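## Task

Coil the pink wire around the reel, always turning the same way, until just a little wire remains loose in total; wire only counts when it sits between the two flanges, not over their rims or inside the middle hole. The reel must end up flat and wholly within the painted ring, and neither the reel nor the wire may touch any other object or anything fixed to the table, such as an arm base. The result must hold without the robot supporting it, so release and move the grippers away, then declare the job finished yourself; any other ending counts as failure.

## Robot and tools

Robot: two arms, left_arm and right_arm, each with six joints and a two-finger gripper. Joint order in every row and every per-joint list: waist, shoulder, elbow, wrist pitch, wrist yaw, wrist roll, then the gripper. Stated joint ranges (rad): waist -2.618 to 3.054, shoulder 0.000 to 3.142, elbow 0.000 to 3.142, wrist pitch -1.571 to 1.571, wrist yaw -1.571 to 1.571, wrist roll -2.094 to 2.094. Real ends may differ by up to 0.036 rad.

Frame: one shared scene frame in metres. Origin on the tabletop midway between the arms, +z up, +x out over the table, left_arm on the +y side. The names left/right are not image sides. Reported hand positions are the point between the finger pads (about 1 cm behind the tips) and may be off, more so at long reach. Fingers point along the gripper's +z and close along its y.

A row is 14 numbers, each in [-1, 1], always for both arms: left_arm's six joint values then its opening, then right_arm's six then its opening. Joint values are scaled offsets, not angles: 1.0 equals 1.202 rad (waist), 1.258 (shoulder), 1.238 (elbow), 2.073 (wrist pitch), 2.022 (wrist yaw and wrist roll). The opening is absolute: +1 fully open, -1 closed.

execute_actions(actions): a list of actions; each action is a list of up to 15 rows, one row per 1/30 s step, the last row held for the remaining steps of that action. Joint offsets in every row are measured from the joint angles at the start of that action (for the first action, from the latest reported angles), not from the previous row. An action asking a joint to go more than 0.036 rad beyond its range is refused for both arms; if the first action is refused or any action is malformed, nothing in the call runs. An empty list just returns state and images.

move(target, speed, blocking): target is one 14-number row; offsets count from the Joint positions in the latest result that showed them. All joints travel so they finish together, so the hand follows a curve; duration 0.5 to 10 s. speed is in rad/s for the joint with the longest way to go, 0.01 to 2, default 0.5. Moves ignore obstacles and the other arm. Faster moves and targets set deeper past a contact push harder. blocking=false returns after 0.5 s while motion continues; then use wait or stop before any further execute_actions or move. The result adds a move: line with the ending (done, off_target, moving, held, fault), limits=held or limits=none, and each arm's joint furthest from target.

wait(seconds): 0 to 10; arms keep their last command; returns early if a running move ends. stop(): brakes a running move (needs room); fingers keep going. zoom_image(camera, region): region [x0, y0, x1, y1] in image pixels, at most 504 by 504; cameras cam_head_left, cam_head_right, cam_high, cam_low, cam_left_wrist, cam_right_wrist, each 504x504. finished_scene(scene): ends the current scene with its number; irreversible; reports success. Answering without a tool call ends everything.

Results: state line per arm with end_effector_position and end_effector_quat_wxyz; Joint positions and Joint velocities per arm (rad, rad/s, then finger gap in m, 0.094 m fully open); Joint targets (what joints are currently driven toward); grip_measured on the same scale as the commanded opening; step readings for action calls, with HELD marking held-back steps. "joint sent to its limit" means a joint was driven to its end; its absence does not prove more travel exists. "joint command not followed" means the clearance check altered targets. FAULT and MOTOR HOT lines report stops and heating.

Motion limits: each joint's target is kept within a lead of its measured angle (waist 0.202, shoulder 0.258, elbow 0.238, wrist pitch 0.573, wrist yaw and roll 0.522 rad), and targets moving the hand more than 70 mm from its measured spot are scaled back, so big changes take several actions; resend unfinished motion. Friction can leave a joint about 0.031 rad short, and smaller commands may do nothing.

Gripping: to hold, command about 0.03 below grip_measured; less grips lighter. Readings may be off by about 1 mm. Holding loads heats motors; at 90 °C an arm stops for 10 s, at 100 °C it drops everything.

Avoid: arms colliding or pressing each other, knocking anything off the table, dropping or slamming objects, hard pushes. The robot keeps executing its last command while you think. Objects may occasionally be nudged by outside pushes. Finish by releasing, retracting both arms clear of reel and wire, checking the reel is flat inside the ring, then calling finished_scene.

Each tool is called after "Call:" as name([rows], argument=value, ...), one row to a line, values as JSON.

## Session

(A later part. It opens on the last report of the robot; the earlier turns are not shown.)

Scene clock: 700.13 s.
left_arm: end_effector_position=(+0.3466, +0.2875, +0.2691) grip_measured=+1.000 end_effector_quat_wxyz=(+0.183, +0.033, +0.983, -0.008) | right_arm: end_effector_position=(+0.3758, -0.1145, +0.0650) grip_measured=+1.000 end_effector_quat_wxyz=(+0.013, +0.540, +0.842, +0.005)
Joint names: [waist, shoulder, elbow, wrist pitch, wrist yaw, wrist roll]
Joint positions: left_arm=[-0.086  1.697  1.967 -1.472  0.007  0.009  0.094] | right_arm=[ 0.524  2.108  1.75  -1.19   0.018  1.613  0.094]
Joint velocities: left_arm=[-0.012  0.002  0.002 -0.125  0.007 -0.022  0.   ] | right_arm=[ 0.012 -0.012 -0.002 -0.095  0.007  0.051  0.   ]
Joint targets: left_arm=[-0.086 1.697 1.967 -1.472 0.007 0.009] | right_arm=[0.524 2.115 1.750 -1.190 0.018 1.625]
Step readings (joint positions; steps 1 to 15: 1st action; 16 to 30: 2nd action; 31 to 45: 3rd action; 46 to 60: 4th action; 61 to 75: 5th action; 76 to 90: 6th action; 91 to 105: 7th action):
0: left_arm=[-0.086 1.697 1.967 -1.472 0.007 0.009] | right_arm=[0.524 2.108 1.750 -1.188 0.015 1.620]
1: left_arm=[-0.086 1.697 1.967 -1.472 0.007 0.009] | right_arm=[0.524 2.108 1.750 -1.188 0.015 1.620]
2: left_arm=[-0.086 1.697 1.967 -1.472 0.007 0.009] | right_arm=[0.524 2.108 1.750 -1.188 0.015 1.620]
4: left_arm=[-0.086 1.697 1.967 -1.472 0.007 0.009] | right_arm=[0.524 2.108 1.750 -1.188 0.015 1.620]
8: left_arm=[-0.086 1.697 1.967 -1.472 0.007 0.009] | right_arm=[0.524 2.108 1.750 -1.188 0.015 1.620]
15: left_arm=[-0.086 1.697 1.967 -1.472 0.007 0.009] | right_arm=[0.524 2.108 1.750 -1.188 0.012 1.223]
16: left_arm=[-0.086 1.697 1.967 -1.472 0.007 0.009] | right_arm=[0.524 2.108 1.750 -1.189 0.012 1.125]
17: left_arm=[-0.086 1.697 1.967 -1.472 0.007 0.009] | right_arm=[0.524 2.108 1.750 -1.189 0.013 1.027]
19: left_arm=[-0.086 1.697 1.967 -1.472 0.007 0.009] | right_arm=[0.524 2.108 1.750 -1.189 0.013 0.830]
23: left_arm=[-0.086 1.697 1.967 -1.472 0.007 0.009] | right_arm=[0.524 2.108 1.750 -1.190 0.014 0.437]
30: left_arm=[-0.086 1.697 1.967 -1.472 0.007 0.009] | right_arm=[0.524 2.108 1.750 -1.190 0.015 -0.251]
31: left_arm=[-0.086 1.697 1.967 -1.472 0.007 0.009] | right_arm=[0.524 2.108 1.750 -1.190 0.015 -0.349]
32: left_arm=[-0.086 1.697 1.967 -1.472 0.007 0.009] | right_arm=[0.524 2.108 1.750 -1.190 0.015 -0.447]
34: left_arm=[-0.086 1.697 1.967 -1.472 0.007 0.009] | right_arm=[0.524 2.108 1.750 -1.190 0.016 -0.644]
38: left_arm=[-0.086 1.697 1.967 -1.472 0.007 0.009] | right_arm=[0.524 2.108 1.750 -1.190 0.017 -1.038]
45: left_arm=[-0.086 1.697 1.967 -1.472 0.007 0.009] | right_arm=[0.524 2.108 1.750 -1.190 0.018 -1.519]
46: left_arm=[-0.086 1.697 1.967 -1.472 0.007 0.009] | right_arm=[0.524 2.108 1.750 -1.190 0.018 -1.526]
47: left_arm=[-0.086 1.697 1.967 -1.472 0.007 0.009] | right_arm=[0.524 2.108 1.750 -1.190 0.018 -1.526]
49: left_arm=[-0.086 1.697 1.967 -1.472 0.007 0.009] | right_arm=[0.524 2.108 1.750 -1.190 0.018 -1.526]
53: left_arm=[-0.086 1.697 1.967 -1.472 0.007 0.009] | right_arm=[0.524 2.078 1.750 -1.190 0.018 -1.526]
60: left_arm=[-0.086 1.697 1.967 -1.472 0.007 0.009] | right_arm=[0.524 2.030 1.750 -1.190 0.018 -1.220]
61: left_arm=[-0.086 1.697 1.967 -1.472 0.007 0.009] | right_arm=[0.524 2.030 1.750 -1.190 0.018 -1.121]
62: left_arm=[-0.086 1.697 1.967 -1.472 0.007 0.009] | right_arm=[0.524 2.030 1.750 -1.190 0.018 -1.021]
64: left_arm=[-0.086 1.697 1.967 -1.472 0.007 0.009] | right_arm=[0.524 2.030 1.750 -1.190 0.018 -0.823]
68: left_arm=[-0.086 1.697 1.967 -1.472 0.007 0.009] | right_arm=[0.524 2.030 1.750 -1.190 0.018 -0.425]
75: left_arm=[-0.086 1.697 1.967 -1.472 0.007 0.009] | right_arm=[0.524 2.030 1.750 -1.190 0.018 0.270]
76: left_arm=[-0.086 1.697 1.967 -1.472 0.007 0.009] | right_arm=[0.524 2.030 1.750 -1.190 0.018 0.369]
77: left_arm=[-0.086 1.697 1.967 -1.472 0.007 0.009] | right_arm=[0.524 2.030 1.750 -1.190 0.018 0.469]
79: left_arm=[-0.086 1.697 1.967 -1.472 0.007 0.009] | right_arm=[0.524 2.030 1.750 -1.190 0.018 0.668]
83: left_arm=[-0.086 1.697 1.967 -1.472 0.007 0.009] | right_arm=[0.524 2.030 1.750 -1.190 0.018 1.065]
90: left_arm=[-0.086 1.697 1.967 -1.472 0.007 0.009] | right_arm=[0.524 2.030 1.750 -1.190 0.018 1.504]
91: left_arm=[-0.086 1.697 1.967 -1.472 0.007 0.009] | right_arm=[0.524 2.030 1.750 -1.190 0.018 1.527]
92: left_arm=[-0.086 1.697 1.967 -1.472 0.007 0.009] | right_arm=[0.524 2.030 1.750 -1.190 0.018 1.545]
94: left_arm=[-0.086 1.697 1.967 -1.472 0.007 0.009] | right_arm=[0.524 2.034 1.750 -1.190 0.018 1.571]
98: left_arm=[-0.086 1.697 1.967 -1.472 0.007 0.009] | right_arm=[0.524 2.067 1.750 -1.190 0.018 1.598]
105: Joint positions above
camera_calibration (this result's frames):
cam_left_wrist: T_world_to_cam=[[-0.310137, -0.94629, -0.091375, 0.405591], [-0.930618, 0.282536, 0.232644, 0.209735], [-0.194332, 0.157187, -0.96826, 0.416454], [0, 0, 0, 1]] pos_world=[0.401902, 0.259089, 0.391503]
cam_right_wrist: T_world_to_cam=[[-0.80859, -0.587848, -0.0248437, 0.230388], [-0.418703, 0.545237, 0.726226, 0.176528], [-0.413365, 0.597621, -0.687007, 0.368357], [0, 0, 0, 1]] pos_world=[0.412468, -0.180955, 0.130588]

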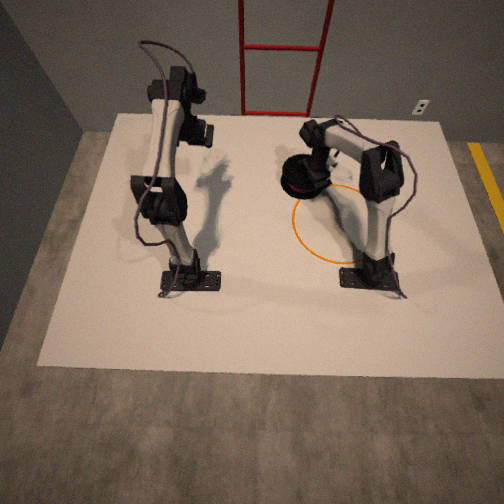

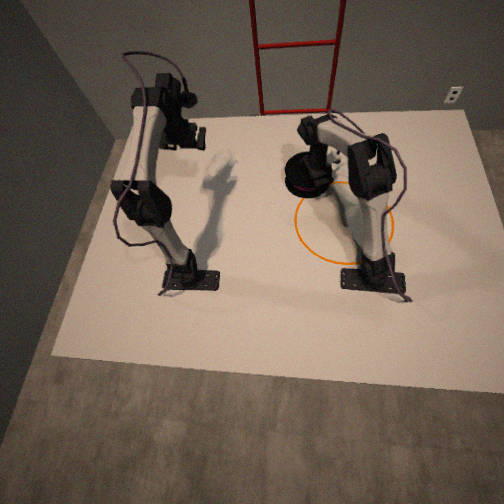

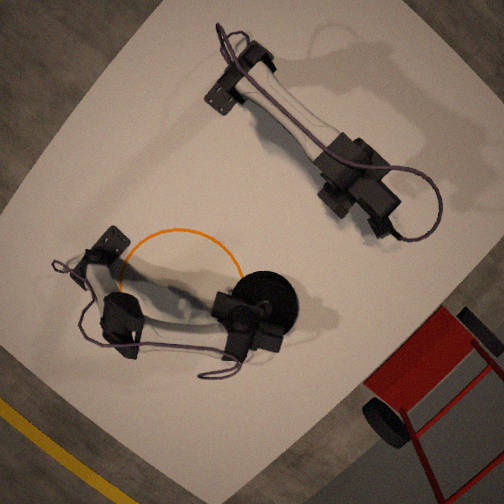

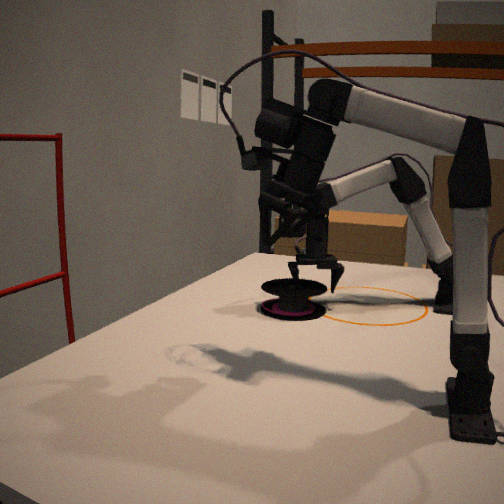

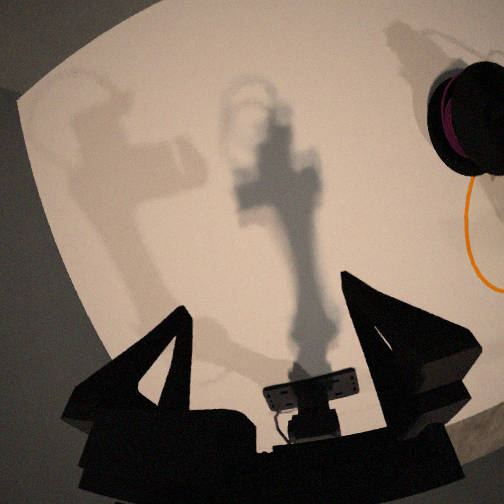

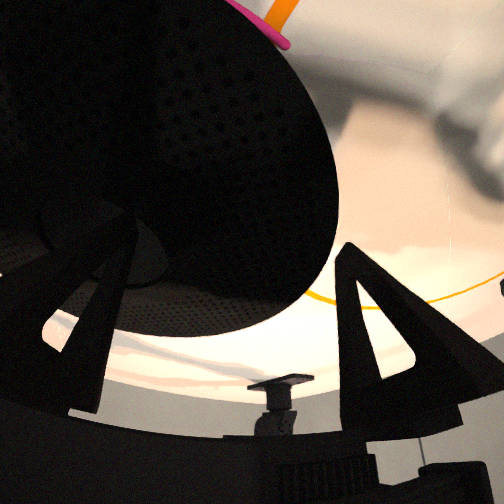

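Call:
execute_actions([
  [[0,0,0,0,0,0,1,0,0,0,0,0,0,0.8],[0,0,0,0,0,0,1,0,0,0,0,0,0,0.7],[0,0,0,0,0,0,1,0,0,0,0,0,0,0.6],[0,0,0,0,0,0,1,0,0,0,0,0,0,0.5],[0,0,0,0,0,0,1,0,0,0,0,0,0,0.42],[0,0,0,0,0,0,1,0,0,0,0,0,0,0.36],[0,0,0,0,0,0,1,0,0,0,0,0,0,0.29],[0,0,0,0,0,0,1,0,0,0,0,0,0,0.29],[0,0,0,0,0,0,1,0,0,0,0,0,0,0.29],[0,0,0,0,0,0,1,0,0,0,0,0,-0.05,0.29],[0,0,0,0,0,0,1,0,0,0,0,0,-0.12,0.29],[0,0,0,0,0,0,1,0,0,0,0,0,-0.2,0.29],[0,0,0,0,0,0,1,0,0,0,0,0,-0.3,0.29],[0,0,0,0,0,0,1,0,0,0,0,0,-1,0.29]],
  [[0,0,0,0,0,0,1,0,0,0,0,0,-1,0.29]],
  [[0,0,0,0,0,0,1,0,0,0,0,0,-0.7,0.29]],
])

Call:
zoom_image(camera="cam_low", region=[280, 260, 420, 340])

Call:
zoom_image(camera="cam_head_left", region=[270, 160, 380, 250])

Scene clock: 721.27 s.
left_arm: end_effector_position=(+0.3466, +0.2875, +0.2691) grip_measured=+1.000 end_effector_quat_wxyz=(+0.183, +0.033, +0.983, -0.008) | right_arm: end_effector_position=(+0.3761, -0.1137, +0.0650) grip_measured=+0.314 end_effector_quat_wxyz=(-0.007, +0.840, -0.542, +0.013)
Joint names: [waist, shoulder, elbow, wrist pitch, wrist yaw, wrist roll]
Joint positions: left_arm=[-0.086  1.697  1.967 -1.472  0.007  0.009  0.094] | right_arm=[ 0.524  2.108  1.75  -1.188  0.014 -1.524  0.062]
Joint velocities: left_arm=[-0.002  0.007 -0.017  0.037 -0.007  0.007  0.   ] | right_arm=[-0.012 -0.012  0.002 -0.007 -0.037 -0.93  -0.001]
Joint targets: left_arm=[-0.086 1.697 1.967 -1.472 0.007 0.009] | right_arm=[0.524 2.108 1.750 -1.188 0.017 -1.671]
Step readings (joint positions; steps 1 to 15: 1st action; 16 to 30: 2nd action; 31 to 45: 3rd action):
0: left_arm=[-0.086 1.697 1.967 -1.472 0.007 0.009] | right_arm=[0.524 2.108 1.750 -1.190 0.018 1.617]
1: left_arm=[-0.086 1.697 1.967 -1.472 0.007 0.009] | right_arm=[0.524 2.108 1.750 -1.190 0.018 1.617]
2: left_arm=[-0.086 1.697 1.967 -1.472 0.007 0.009] | right_arm=[0.524 2.108 1.750 -1.190 0.018 1.617]
4: left_arm=[-0.086 1.697 1.967 -1.472 0.007 0.009] | right_arm=[0.524 2.108 1.750 -1.190 0.018 1.617]
8: left_arm=[-0.086 1.697 1.967 -1.472 0.007 0.009] | right_arm=[0.524 2.108 1.750 -1.190 0.018 1.617]
15: left_arm=[-0.086 1.697 1.967 -1.472 0.007 0.009] | right_arm=[0.524 2.108 1.750 -1.190 0.020 1.220]
16: left_arm=[-0.086 1.697 1.967 -1.472 0.007 0.009] | right_arm=[0.524 2.108 1.750 -1.189 0.020 1.122]
17: left_arm=[-0.086 1.697 1.967 -1.472 0.007 0.009] | right_arm=[0.524 2.108 1.750 -1.189 0.020 1.023]
19: left_arm=[-0.086 1.697 1.967 -1.472 0.007 0.009] | right_arm=[0.524 2.108 1.750 -1.189 0.019 0.827]
23: left_arm=[-0.086 1.697 1.967 -1.472 0.007 0.009] | right_arm=[0.524 2.108 1.750 -1.188 0.019 0.433]
30: left_arm=[-0.086 1.697 1.967 -1.472 0.007 0.009] | right_arm=[0.524 2.108 1.750 -1.188 0.017 -0.255]
31: left_arm=[-0.086 1.697 1.967 -1.472 0.007 0.009] | right_arm=[0.524 2.108 1.750 -1.188 0.017 -0.354]
32: left_arm=[-0.086 1.697 1.967 -1.472 0.007 0.009] | right_arm=[0.524 2.108 1.750 -1.188 0.017 -0.452]
34: left_arm=[-0.086 1.697 1.967 -1.472 0.007 0.009] | right_arm=[0.524 2.108 1.750 -1.188 0.016 -0.649]
38: left_arm=[-0.086 1.697 1.967 -1.472 0.007 0.009] | right_arm=[0.524 2.108 1.750 -1.188 0.015 -1.043]
45: Joint positions above
camera_calibration (this result's frames):
cam_left_wrist: T_world_to_cam=[[-0.310137, -0.94629, -0.091375, 0.405591], [-0.930618, 0.282536, 0.232644, 0.209735], [-0.194332, 0.157187, -0.96826, 0.416454], [0, 0, 0, 1]] pos_world=[0.401902, 0.259089, 0.391503]
cam_right_wrist: T_world_to_cam=[[0.811358, 0.584275, 0.0179188, -0.247698], [0.373752, -0.542095, 0.752624, -0.247148], [0.449453, -0.60395, -0.658207, -0.0949605], [0, 0, 0, 1]] pos_world=[0.336024, -0.0466054, 0.127944]

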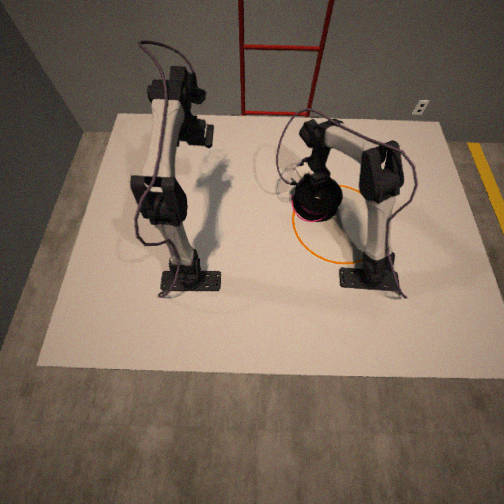

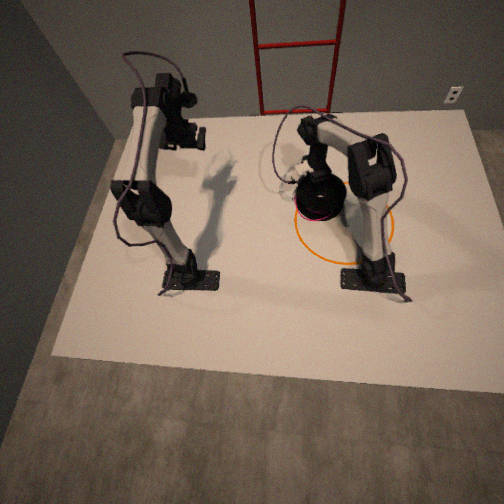

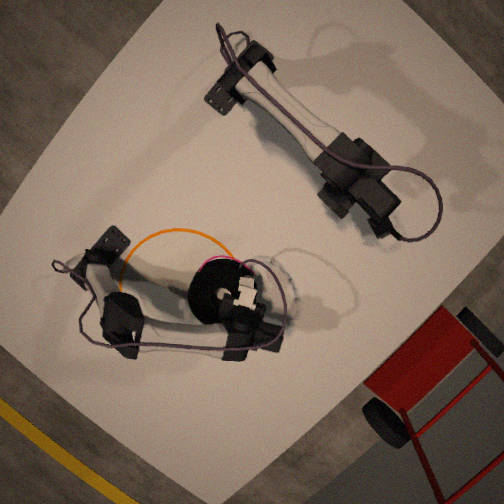

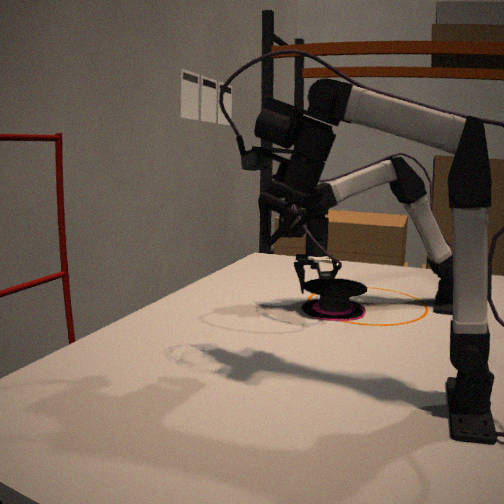

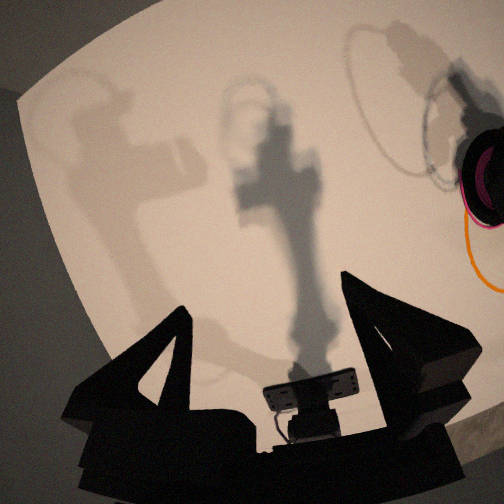

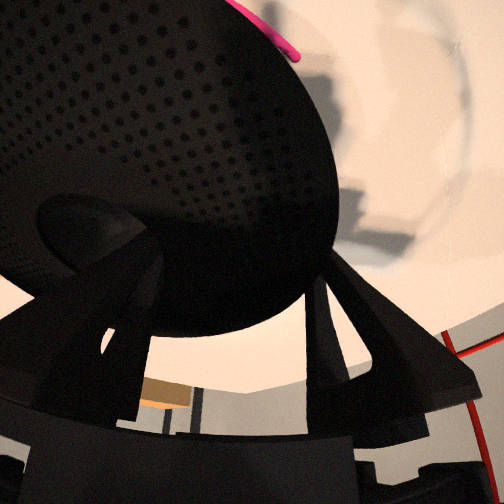

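Region (280, 260, 420, 340) of cam_low's 504x504 image, scaled by 3.600, with more detail than that image has; it fills the top 288 rows of this view, and the rest is white.

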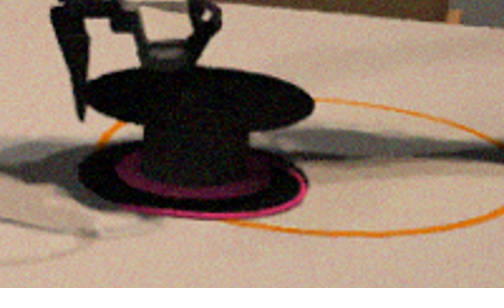

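Region (270, 160, 380, 250) of cam_head_left's 504x504 image, scaled by 4.582, with more detail than that image has; it fills the top 412 rows of this view, and the rest is white.

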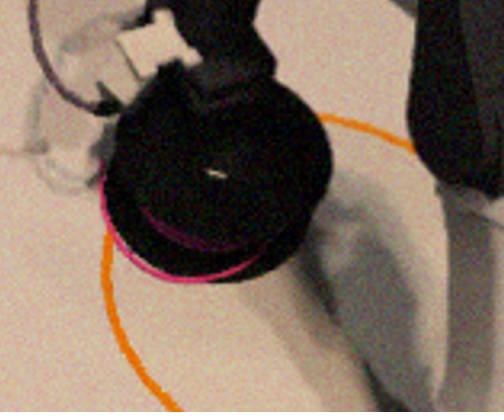

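Call:
move(target=[-0.751,-0.06,-1.0,0.78,0,0,-1, 0,0,0,0,0,0.368,0.29], speed=1.2)

Call:
zoom_image(camera="cam_high", region=[160, 180, 340, 360])

Scene clock: 843.60 s.
left_arm: end_effector_position=(+0.2260, -0.0336, +0.0577) grip_measured=-0.992 end_effector_quat_wxyz=(+0.354, +0.426, +0.812, -0.185) | right_arm: end_effector_position=(+0.3761, -0.1137, +0.0650) grip_measured=+0.314 end_effector_quat_wxyz=(+0.011, -0.590, +0.807, -0.009)
Joint names: [waist, shoulder, elbow, wrist pitch, wrist yaw, wrist roll]
Joint positions: left_arm=[-0.985  1.637  0.752  0.135  0.007  0.009  0.   ] | right_arm=[ 0.524  2.108  1.75  -1.188  0.014 -0.791  0.062]
Joint velocities: left_arm=[ 0.012 -0.007 -0.012 -0.037 -0.037 -0.051 -0.   ] | right_arm=[-0.012  0.007  0.007  0.066 -0.007  0.022  0.   ]
Joint targets: left_arm=[-0.989 1.622 0.729 0.145 0.007 0.009] | right_arm=[0.524 2.108 1.750 -1.188 0.014 -0.780]
move: off_target (left_arm); limits=none; left_arm: farthest joint: the elbow, 0.023 radians from its target (1.238 radians at the start); right_arm: farthest joint: the wrist roll, 0.011 radians from its target (0.878 radians at the start)
camera_calibration (this result's frames):
cam_left_wrist: T_world_to_cam=[[-0.895667, -0.399938, -0.194499, 0.201659], [-0.362021, 0.909696, -0.203454, 0.155202], [0.258304, -0.111814, -0.959571, 0.126924], [0, 0, 0, 1]] pos_world=[0.204021, -0.0463432, 0.192592]
cam_right_wrist: T_world_to_cam=[[0.993753, -0.10898, 0.0240507, -0.395495], [-0.0910695, -0.667303, 0.739198, -0.0856841], [-0.0645084, -0.73677, -0.673059, 0.0842129], [0, 0, 0, 1]] pos_world=[0.390653, -0.0382326, 0.12953]

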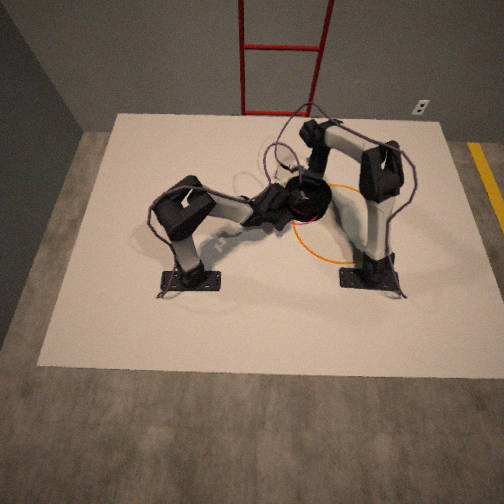

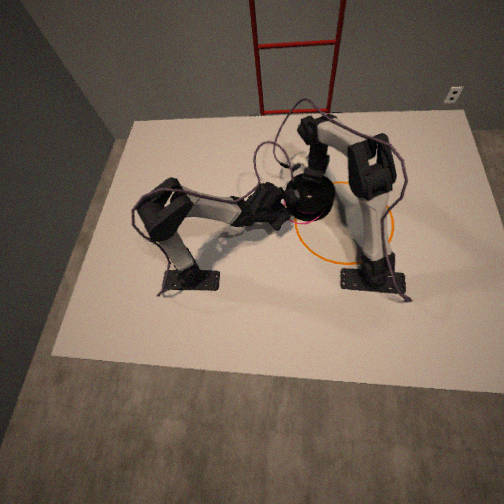

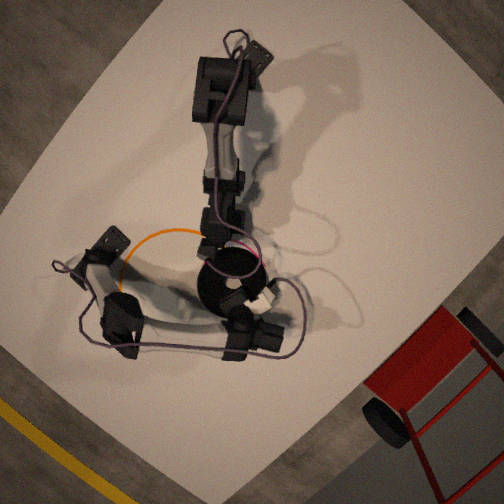

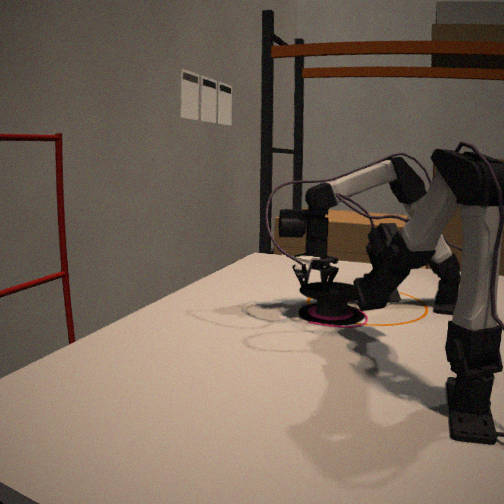

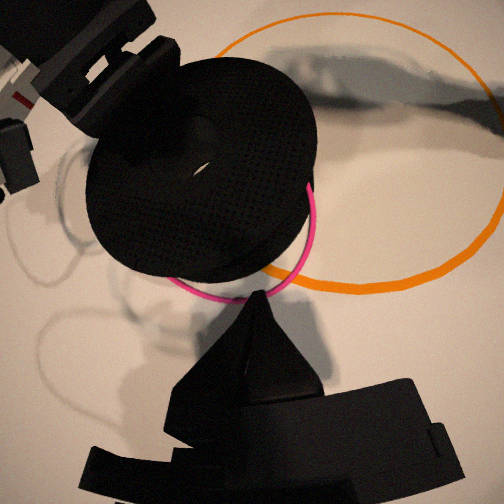

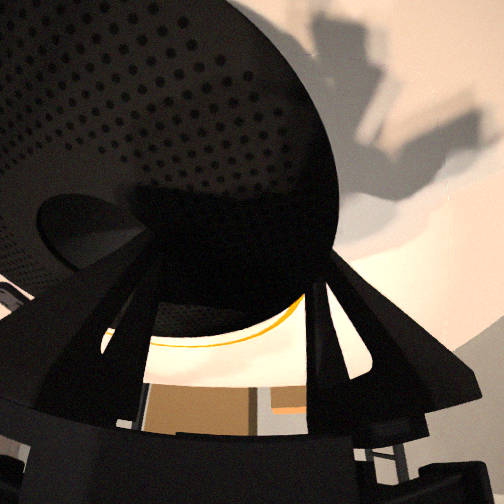

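Region (160, 180, 340, 360) of cam_high's 504x504 image, scaled by 2.800, with more detail than that image has.

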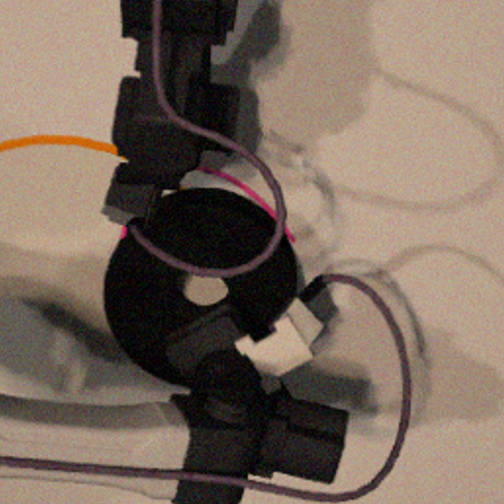

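Call:
zoom_image(camera="cam_left_wrist", region=[150, 160, 350, 330])

Region (150, 160, 350, 330) of cam_left_wrist's 504x504 image, scaled by 2.520, with more detail than that image has; it fills the top 428 rows of this view, and the rest is white.

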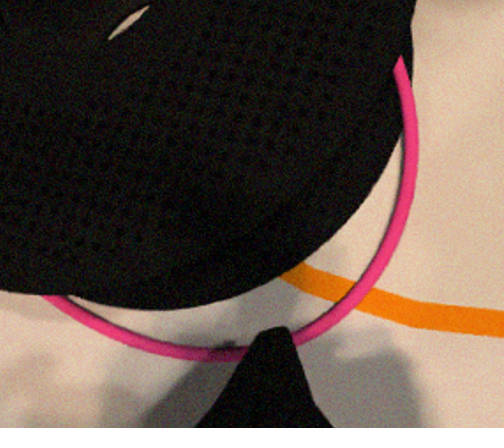

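Call:
move(target=[0,0.147,-0.041,0.104,0,0,-1, 0,0,0,0,0,0,0.29], speed=0.2)

Call:
zoom_image(camera="cam_left_wrist", region=[150, 160, 350, 330])

Call:
zoom_image(camera="cam_head_right", region=[250, 170, 350, 250])

Scene clock: 935.13 s.
left_arm: end_effector_position=(+0.2341, -0.0452, +0.0206) grip_measured=-0.992 end_effector_quat_wxyz=(+0.362, +0.425, +0.808, -0.189) | right_arm: end_effector_position=(+0.3761, -0.1137, +0.0650) grip_measured=+0.314 end_effector_quat_wxyz=(+0.011, -0.590, +0.807, -0.009)
Joint names: [waist, shoulder, elbow, wrist pitch, wrist yaw, wrist roll]
Joint positions: left_arm=[-0.985  1.798  0.728  0.34   0.007  0.009  0.   ] | right_arm=[ 0.524  2.108  1.75  -1.188  0.014 -0.79   0.062]
Joint velocities: left_arm=[-0.012  0.012 -0.012  0.007 -0.007  0.022 -0.   ] | right_arm=[ 0.012 -0.007 -0.007  0.007 -0.022 -0.007 -0.   ]
Joint targets: left_arm=[-0.985 1.822 0.701 0.350 0.007 0.009] | right_arm=[0.524 2.108 1.750 -1.188 0.014 -0.791]
move: off_target (left_arm); limits=none; left_arm: farthest joint: the elbow, 0.027 radians from its target (0.050 radians at the start); right_arm: farthest joint: the wrist roll, 0.001 radians from its target (0.001 radians at the start)
camera_calibration (this result's frames):
cam_left_wrist: T_world_to_cam=[[-0.893375, -0.40318, -0.198312, 0.196541], [-0.359534, 0.906179, -0.222654, 0.160758], [0.269476, -0.127614, -0.954514, 0.0845518], [0, 0, 0, 1]] pos_world=[0.210598, -0.0556443, 0.155476]
cam_right_wrist: T_world_to_cam=[[0.993711, -0.109359, 0.0240499, -0.395522], [-0.0913243, -0.667276, 0.73919, -0.0855848], [-0.0647891, -0.736738, -0.673067, 0.0843226], [0, 0, 0, 1]] pos_world=[0.390682, -0.0382389, 0.129531]

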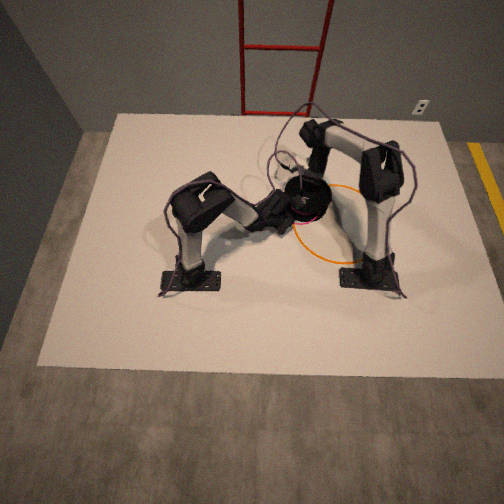

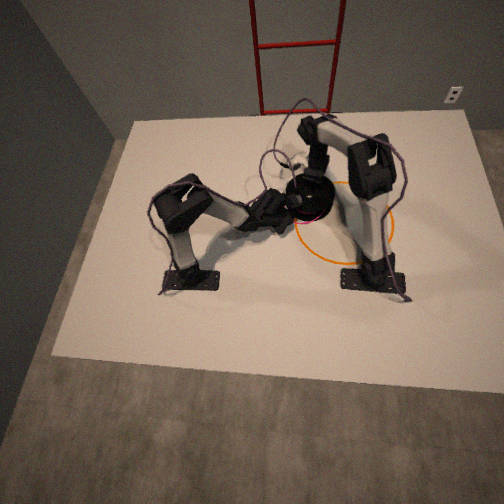

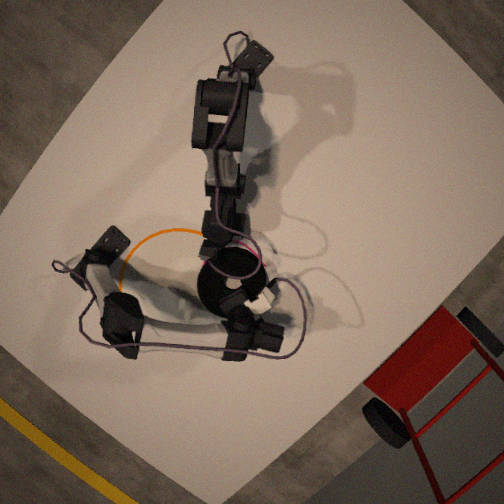

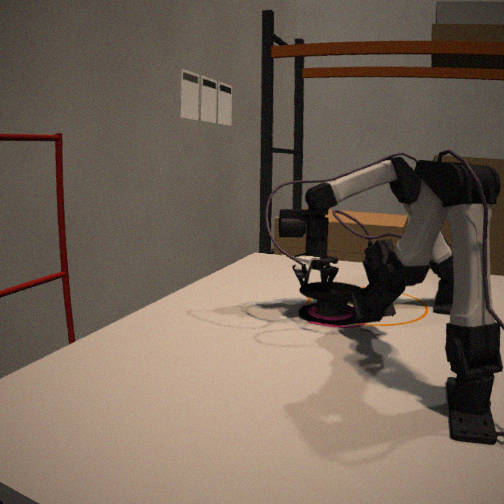

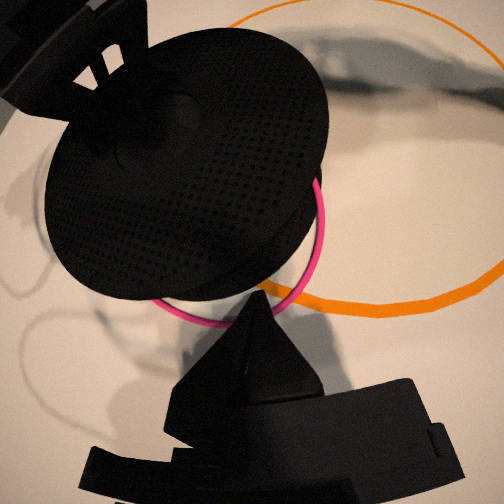

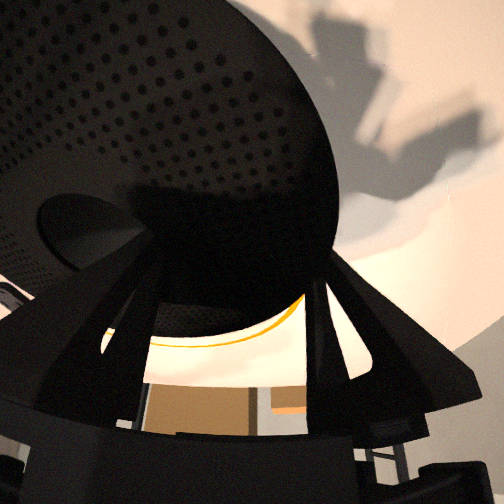

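Region (150, 160, 350, 330) of cam_left_wrist's 504x504 image, scaled by 2.520, with more detail than that image has; it fills the top 428 rows of this view, and the rest is white.

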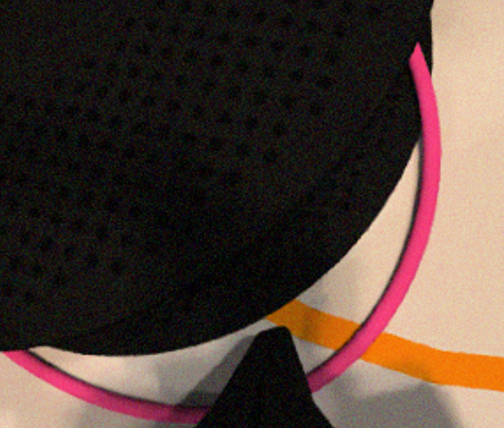

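Region (250, 170, 350, 250) of cam_head_right's 504x504 image, scaled by 5.040, with more detail than that image has; it fills the top 403 rows of this view, and the rest is white.

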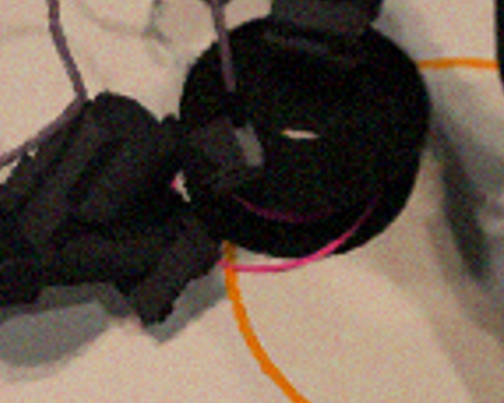

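Call:
execute_actions([
  [[0,0.02,0,0,0,0,-1,0,0,0,0,0,0,0.29],[0,0.023,0,-0.002,0,0,-1,0,0,0,0,0,0,0.29],[0,0.026,0,-0.005,0,0,-1,0,0,0,0,0,0,0.29],[0,0.029,0,-0.008,0,0,-1,0,0,0,0,0,0,0.29],[0,0.032,0,-0.011,0,0,-1,0,0,0,0,0,0,0.29],[0,0.034,0,-0.014,0,0,-1,0,0,0,0,0,0,0.29],[0,0.036,0,-0.017,0,0,-1,0,0,0,0,0,0,0.29]],
])

Call:
zoom_image(camera="cam_left_wrist", region=[150, 180, 350, 350])

Scene clock: 944.97 s.
left_arm: end_effector_position=(+0.2338, -0.0448, +0.0165) grip_measured=-0.992 end_effector_quat_wxyz=(+0.359, +0.425, +0.810, -0.187) | right_arm: end_effector_position=(+0.3761, -0.1137, +0.0650) grip_measured=+0.314 end_effector_quat_wxyz=(+0.011, -0.590, +0.807, -0.009)
Joint names: [waist, shoulder, elbow, wrist pitch, wrist yaw, wrist roll]
Joint positions: left_arm=[-0.985  1.81   0.728  0.344  0.007  0.009  0.   ] | right_arm=[ 0.524  2.108  1.75  -1.188  0.014 -0.79   0.062]
Joint velocities: left_arm=[-0.002  0.022 -0.007 -0.007 -0.051  0.022 -0.   ] | right_arm=[ 0.002 -0.012 -0.012 -0.066 -0.037 -0.037 -0.001]
Joint targets: left_arm=[-0.985 1.843 0.728 0.305 0.007 0.009] | right_arm=[0.524 2.108 1.750 -1.188 0.014 -0.790]
Step readings (joint positions):
0: left_arm=[-0.985 1.798 0.728 0.341 0.007 0.009] | right_arm=[0.524 2.108 1.750 -1.188 0.014 -0.790]
1: left_arm=[-0.985 1.798 0.728 0.341 0.007 0.009] | right_arm=[0.524 2.108 1.750 -1.188 0.014 -0.790]
2: left_arm=[-0.985 1.798 0.728 0.341 0.007 0.009] | right_arm=[0.524 2.108 1.750 -1.188 0.014 -0.790]
4: left_arm=[-0.985 1.800 0.728 0.341 0.007 0.009] | right_arm=[0.524 2.108 1.750 -1.188 0.014 -0.790]
8: left_arm=[-0.985 1.810 0.728 0.344 0.007 0.009] | right_arm=[0.524 2.108 1.750 -1.188 0.014 -0.790]
15: Joint positions above
camera_calibration (this result's frames):
cam_left_wrist: T_world_to_cam=[[-0.894288, -0.401888, -0.196811, 0.195865], [-0.360546, 0.907611, -0.215057, 0.159533], [0.265056, -0.121364, -0.956565, 0.0820331], [0, 0, 0, 1]] pos_world=[0.210936, -0.0561225, 0.151327]
cam_right_wrist: T_world_to_cam=[[0.993711, -0.109359, 0.0240499, -0.395522], [-0.0913243, -0.667276, 0.73919, -0.0855848], [-0.0647891, -0.736738, -0.673067, 0.0843226], [0, 0, 0, 1]] pos_world=[0.390682, -0.0382389, 0.129531]

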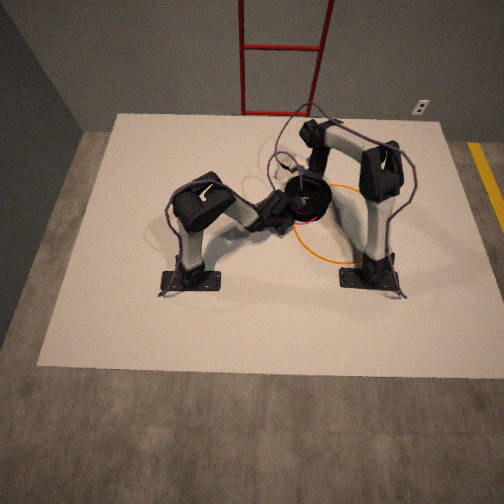

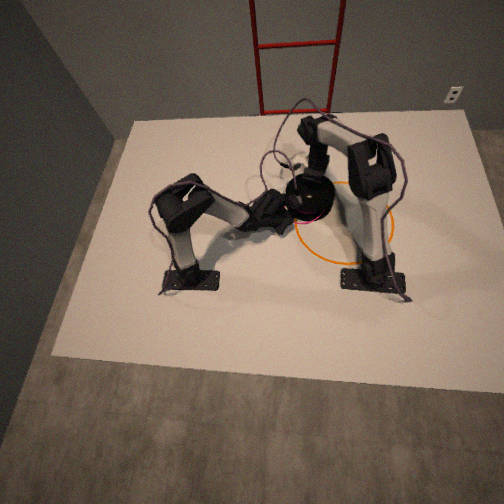

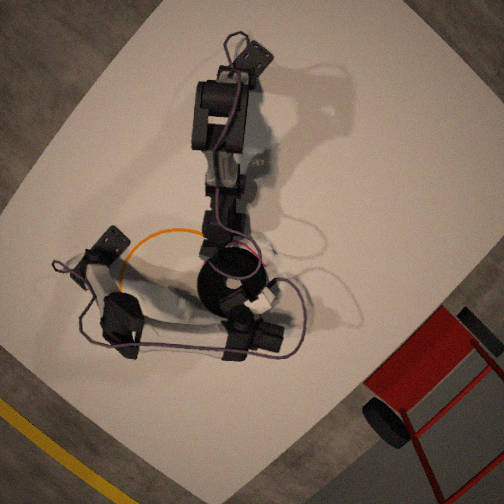

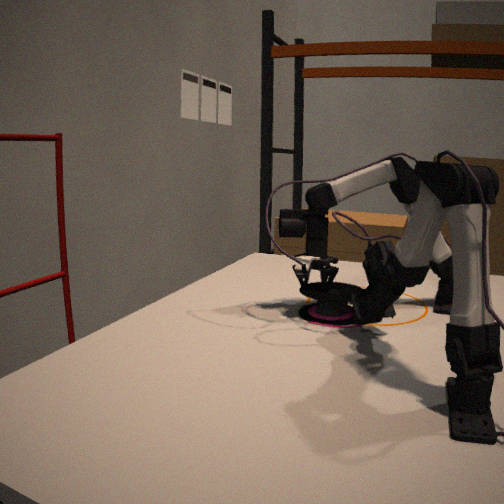

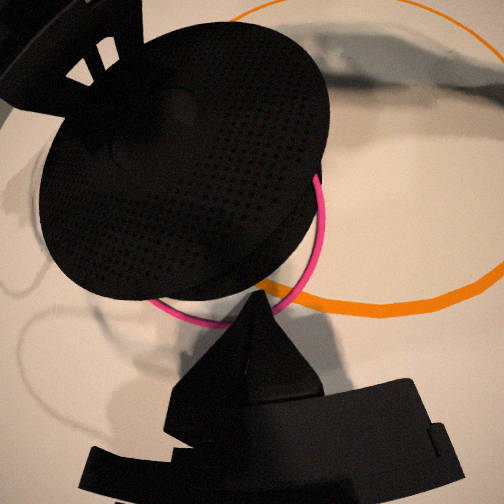

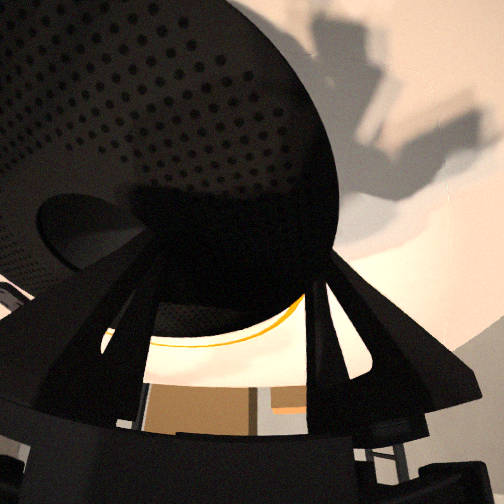

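Region (150, 180, 350, 350) of cam_left_wrist's 504x504 image, scaled by 2.520, with more detail than that image has; it fills the top 428 rows of this view, and the rest is white.

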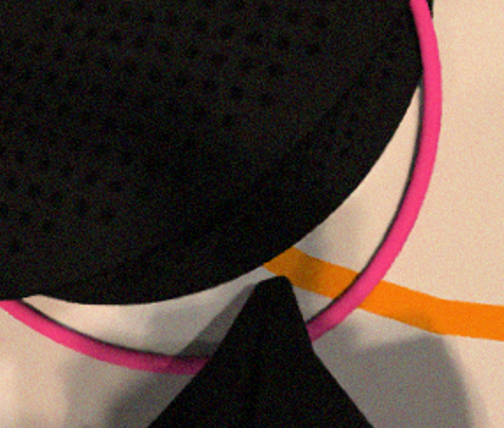

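Call:
execute_actions([
  [[0,0.024,0,-0.017,0,0,-1,0,0,0,0,0,-0.03,0.29],[0,0.024,0,-0.017,0,0,-1,0,0,0,0,0,-0.06,0.29],[0,0.024,0,-0.017,0,0,-1,0,0,0,0,0,-0.09,0.29],[0,0.024,0,-0.017,0,0,-1,0,0,0,0,0,-0.12,0.29],[0,0.024,0,-0.017,0,0,-1,0,0,0,0,0,-0.15,0.29],[0,0.024,0,-0.017,0,0,-1,0,0,0,0,0,-0.18,0.29],[0,0.024,0,-0.017,0,0,-1,0,0,0,0,0,-0.21,0.29],[0,0.024,0,-0.017,0,0,-1,0,0,0,0,0,-0.24,0.29],[0,0.024,0,-0.017,0,0,-1,0,0,0,0,0,-0.27,0.29],[0,0.024,0,-0.017,0,0,-1,0,0,0,0,0,-0.30,0.29],[0,0.024,0,-0.017,0,0,-1,0,0,0,0,0,-0.33,0.29],[0,0.024,0,-0.017,0,0,-1,0,0,0,0,0,-0.36,0.29]],
])

Call:
execute_actions(actions=[])

Scene clock: 956.13 s.
left_arm: end_effector_position=(+0.2339, -0.0448, +0.0165) grip_measured=-0.992 end_effector_quat_wxyz=(+0.359, +0.425, +0.810, -0.187) | right_arm: end_effector_position=(+0.3760, -0.1135, +0.0650) grip_measured=+0.314 end_effector_quat_wxyz=(-0.009, +0.800, -0.600, +0.012)
Joint names: [waist, shoulder, elbow, wrist pitch, wrist yaw, wrist roll]
Joint positions: left_arm=[-0.985  1.81   0.728  0.344  0.007  0.009  0.   ] | right_arm=[ 0.524  2.108  1.75  -1.188  0.013 -1.383  0.062]
Joint velocities: left_arm=[-0.012 -0.007  0.002 -0.051  0.022 -0.066  0.001] | right_arm=[ 0.017  0.002  0.007 -0.066 -0.037 -0.769  0.001]
Joint targets: left_arm=[-0.985 1.840 0.728 0.309 0.007 0.009] | right_arm=[0.524 2.108 1.750 -1.188 0.015 -1.519]
Step readings (joint positions):
0: left_arm=[-0.985 1.810 0.728 0.344 0.007 0.009] | right_arm=[0.524 2.108 1.750 -1.188 0.014 -0.790]
1: left_arm=[-0.985 1.810 0.728 0.344 0.007 0.009] | right_arm=[0.524 2.108 1.750 -1.188 0.014 -0.798]
2: left_arm=[-0.985 1.810 0.728 0.344 0.007 0.009] | right_arm=[0.524 2.108 1.750 -1.188 0.014 -0.816]
4: left_arm=[-0.985 1.810 0.728 0.344 0.007 0.009] | right_arm=[0.524 2.108 1.750 -1.188 0.014 -0.875]
8: left_arm=[-0.985 1.810 0.728 0.344 0.007 0.009] | right_arm=[0.524 2.108 1.750 -1.188 0.014 -1.053]
15: Joint positions above
camera_calibration (this result's frames):
cam_left_wrist: T_world_to_cam=[[-0.894245, -0.401949, -0.196882, 0.195879], [-0.360499, 0.907543, -0.215419, 0.1596], [0.265267, -0.121662, -0.956468, 0.0820194], [0, 0, 0, 1]] pos_world=[0.210942, -0.056132, 0.151395]
cam_right_wrist: T_world_to_cam=[[0.885267, 0.464643, 0.0202285, -0.289246], [0.294103, -0.592977, 0.749588, -0.222645], [0.360286, -0.657636, -0.661596, -0.0671603], [0, 0, 0, 1]] pos_world=[0.345737, -0.0417945, 0.12831]

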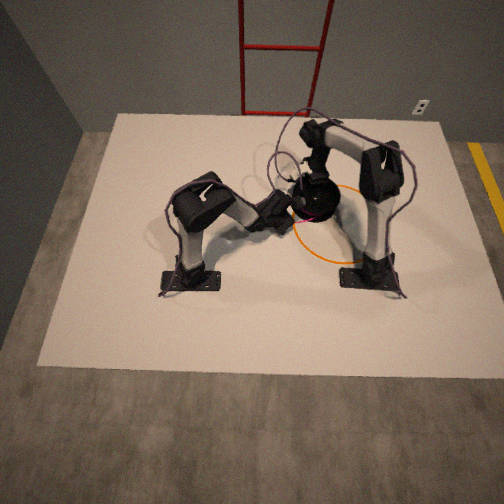

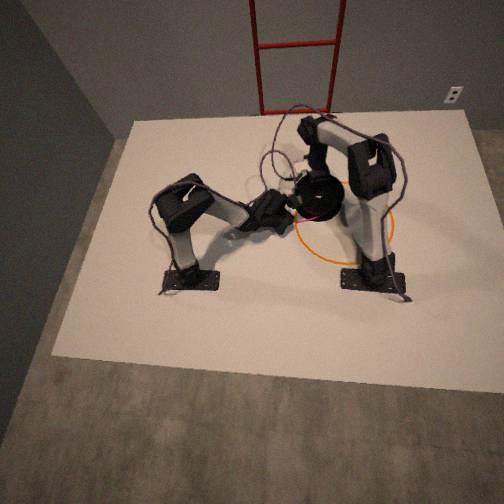

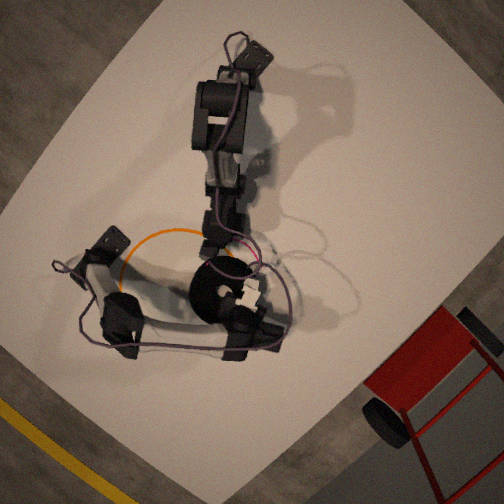

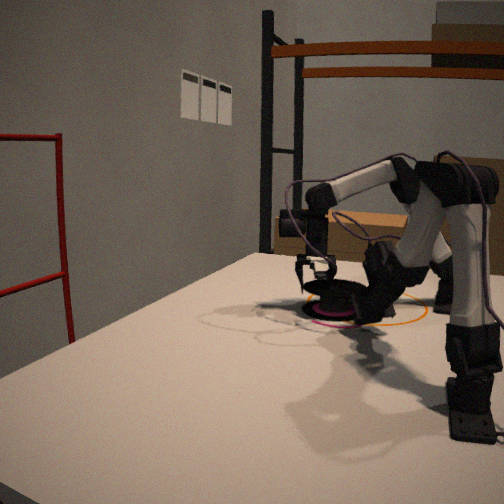

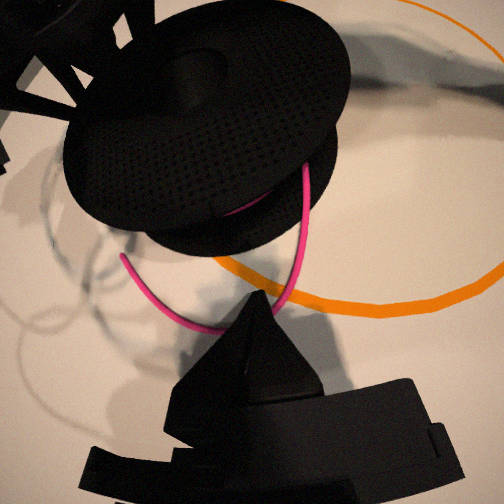

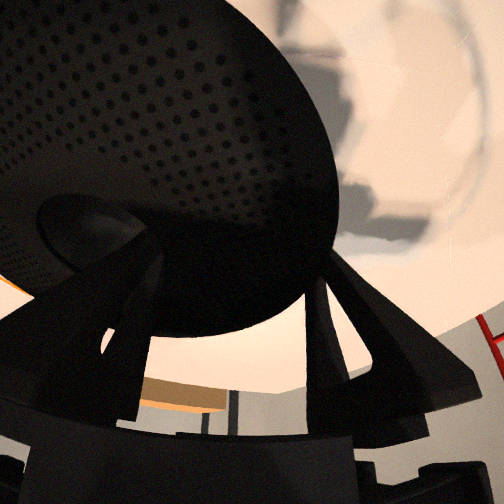

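Scene clock: 956.13 s.
left_arm: end_effector_position=(+0.2339, -0.0448, +0.0165) grip_measured=-0.992 end_effector_quat_wxyz=(+0.359, +0.425, +0.810, -0.187) | right_arm: end_effector_position=(+0.3760, -0.1135, +0.0650) grip_measured=+0.314 end_effector_quat_wxyz=(-0.009, +0.800, -0.600, +0.012)
Joint names: [waist, shoulder, elbow, wrist pitch, wrist yaw, wrist roll]
Joint positions: left_arm=[-0.985  1.81   0.728  0.344  0.007  0.009  0.   ] | right_arm=[ 0.524  2.108  1.75  -1.188  0.013 -1.383  0.062]
Joint velocities: left_arm=[-0.012 -0.007  0.002 -0.051  0.022 -0.066  0.001] | right_arm=[ 0.017  0.002  0.007 -0.066 -0.037 -0.769  0.001]
Joint targets: left_arm=[-0.985 1.840 0.728 0.309 0.007 0.009] | right_arm=[0.524 2.108 1.750 -1.188 0.015 -1.519]
camera_calibration (this result's frames):
cam_left_wrist: T_world_to_cam=[[-0.894245, -0.401949, -0.196882, 0.195879], [-0.360499, 0.907543, -0.215419, 0.1596], [0.265267, -0.121662, -0.956468, 0.0820194], [0, 0, 0, 1]] pos_world=[0.210942, -0.056132, 0.151395]
cam_right_wrist: T_world_to_cam=[[0.885267, 0.464643, 0.0202285, -0.289246], [0.294103, -0.592977, 0.749588, -0.222645], [0.360286, -0.657636, -0.661596, -0.0671603], [0, 0, 0, 1]] pos_world=[0.345737, -0.0417945, 0.12831]

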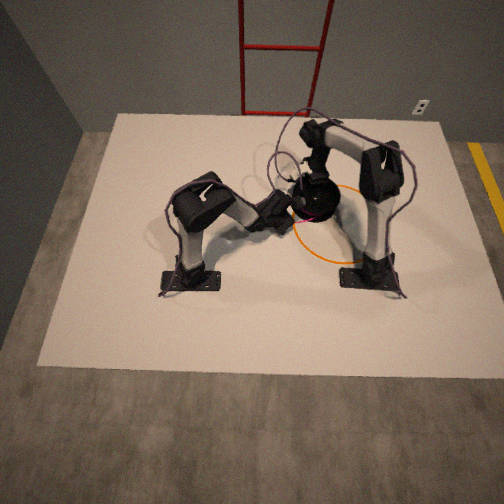

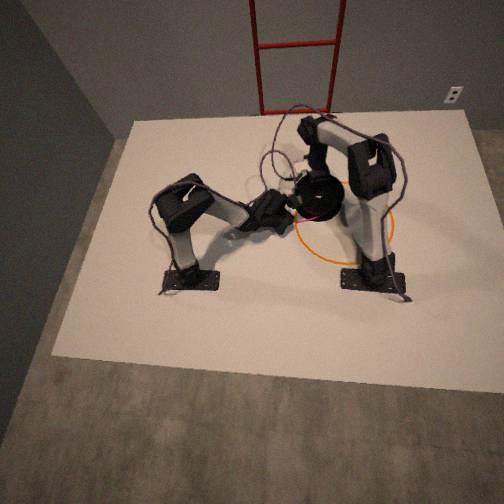

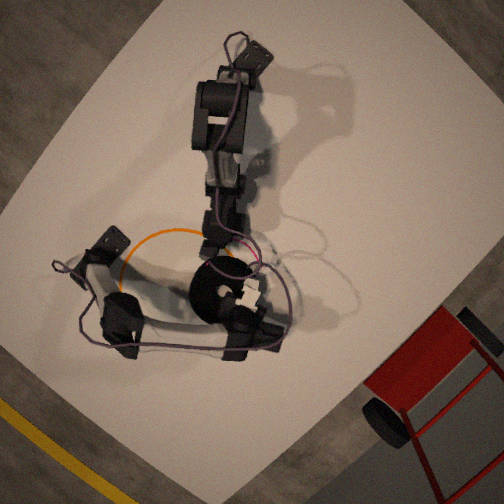

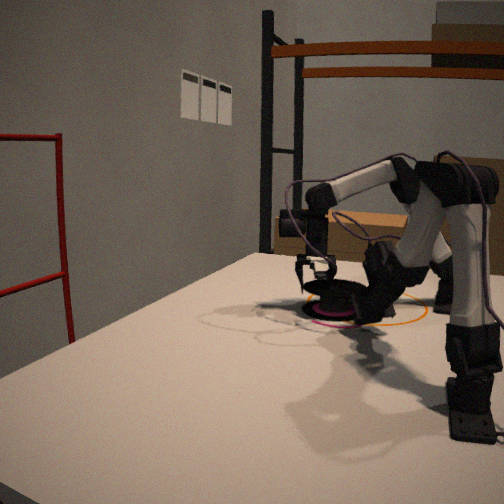

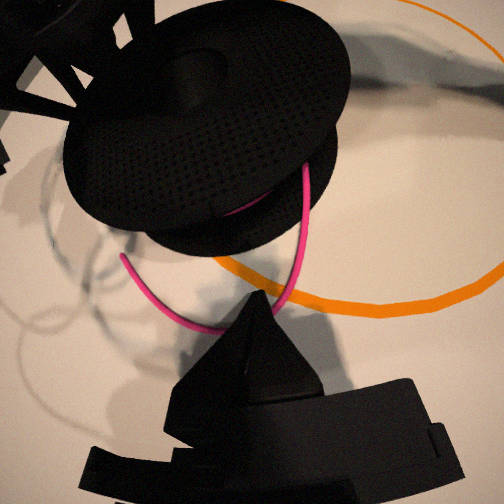

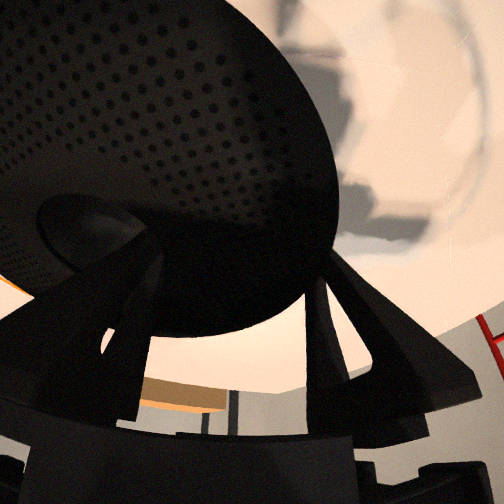

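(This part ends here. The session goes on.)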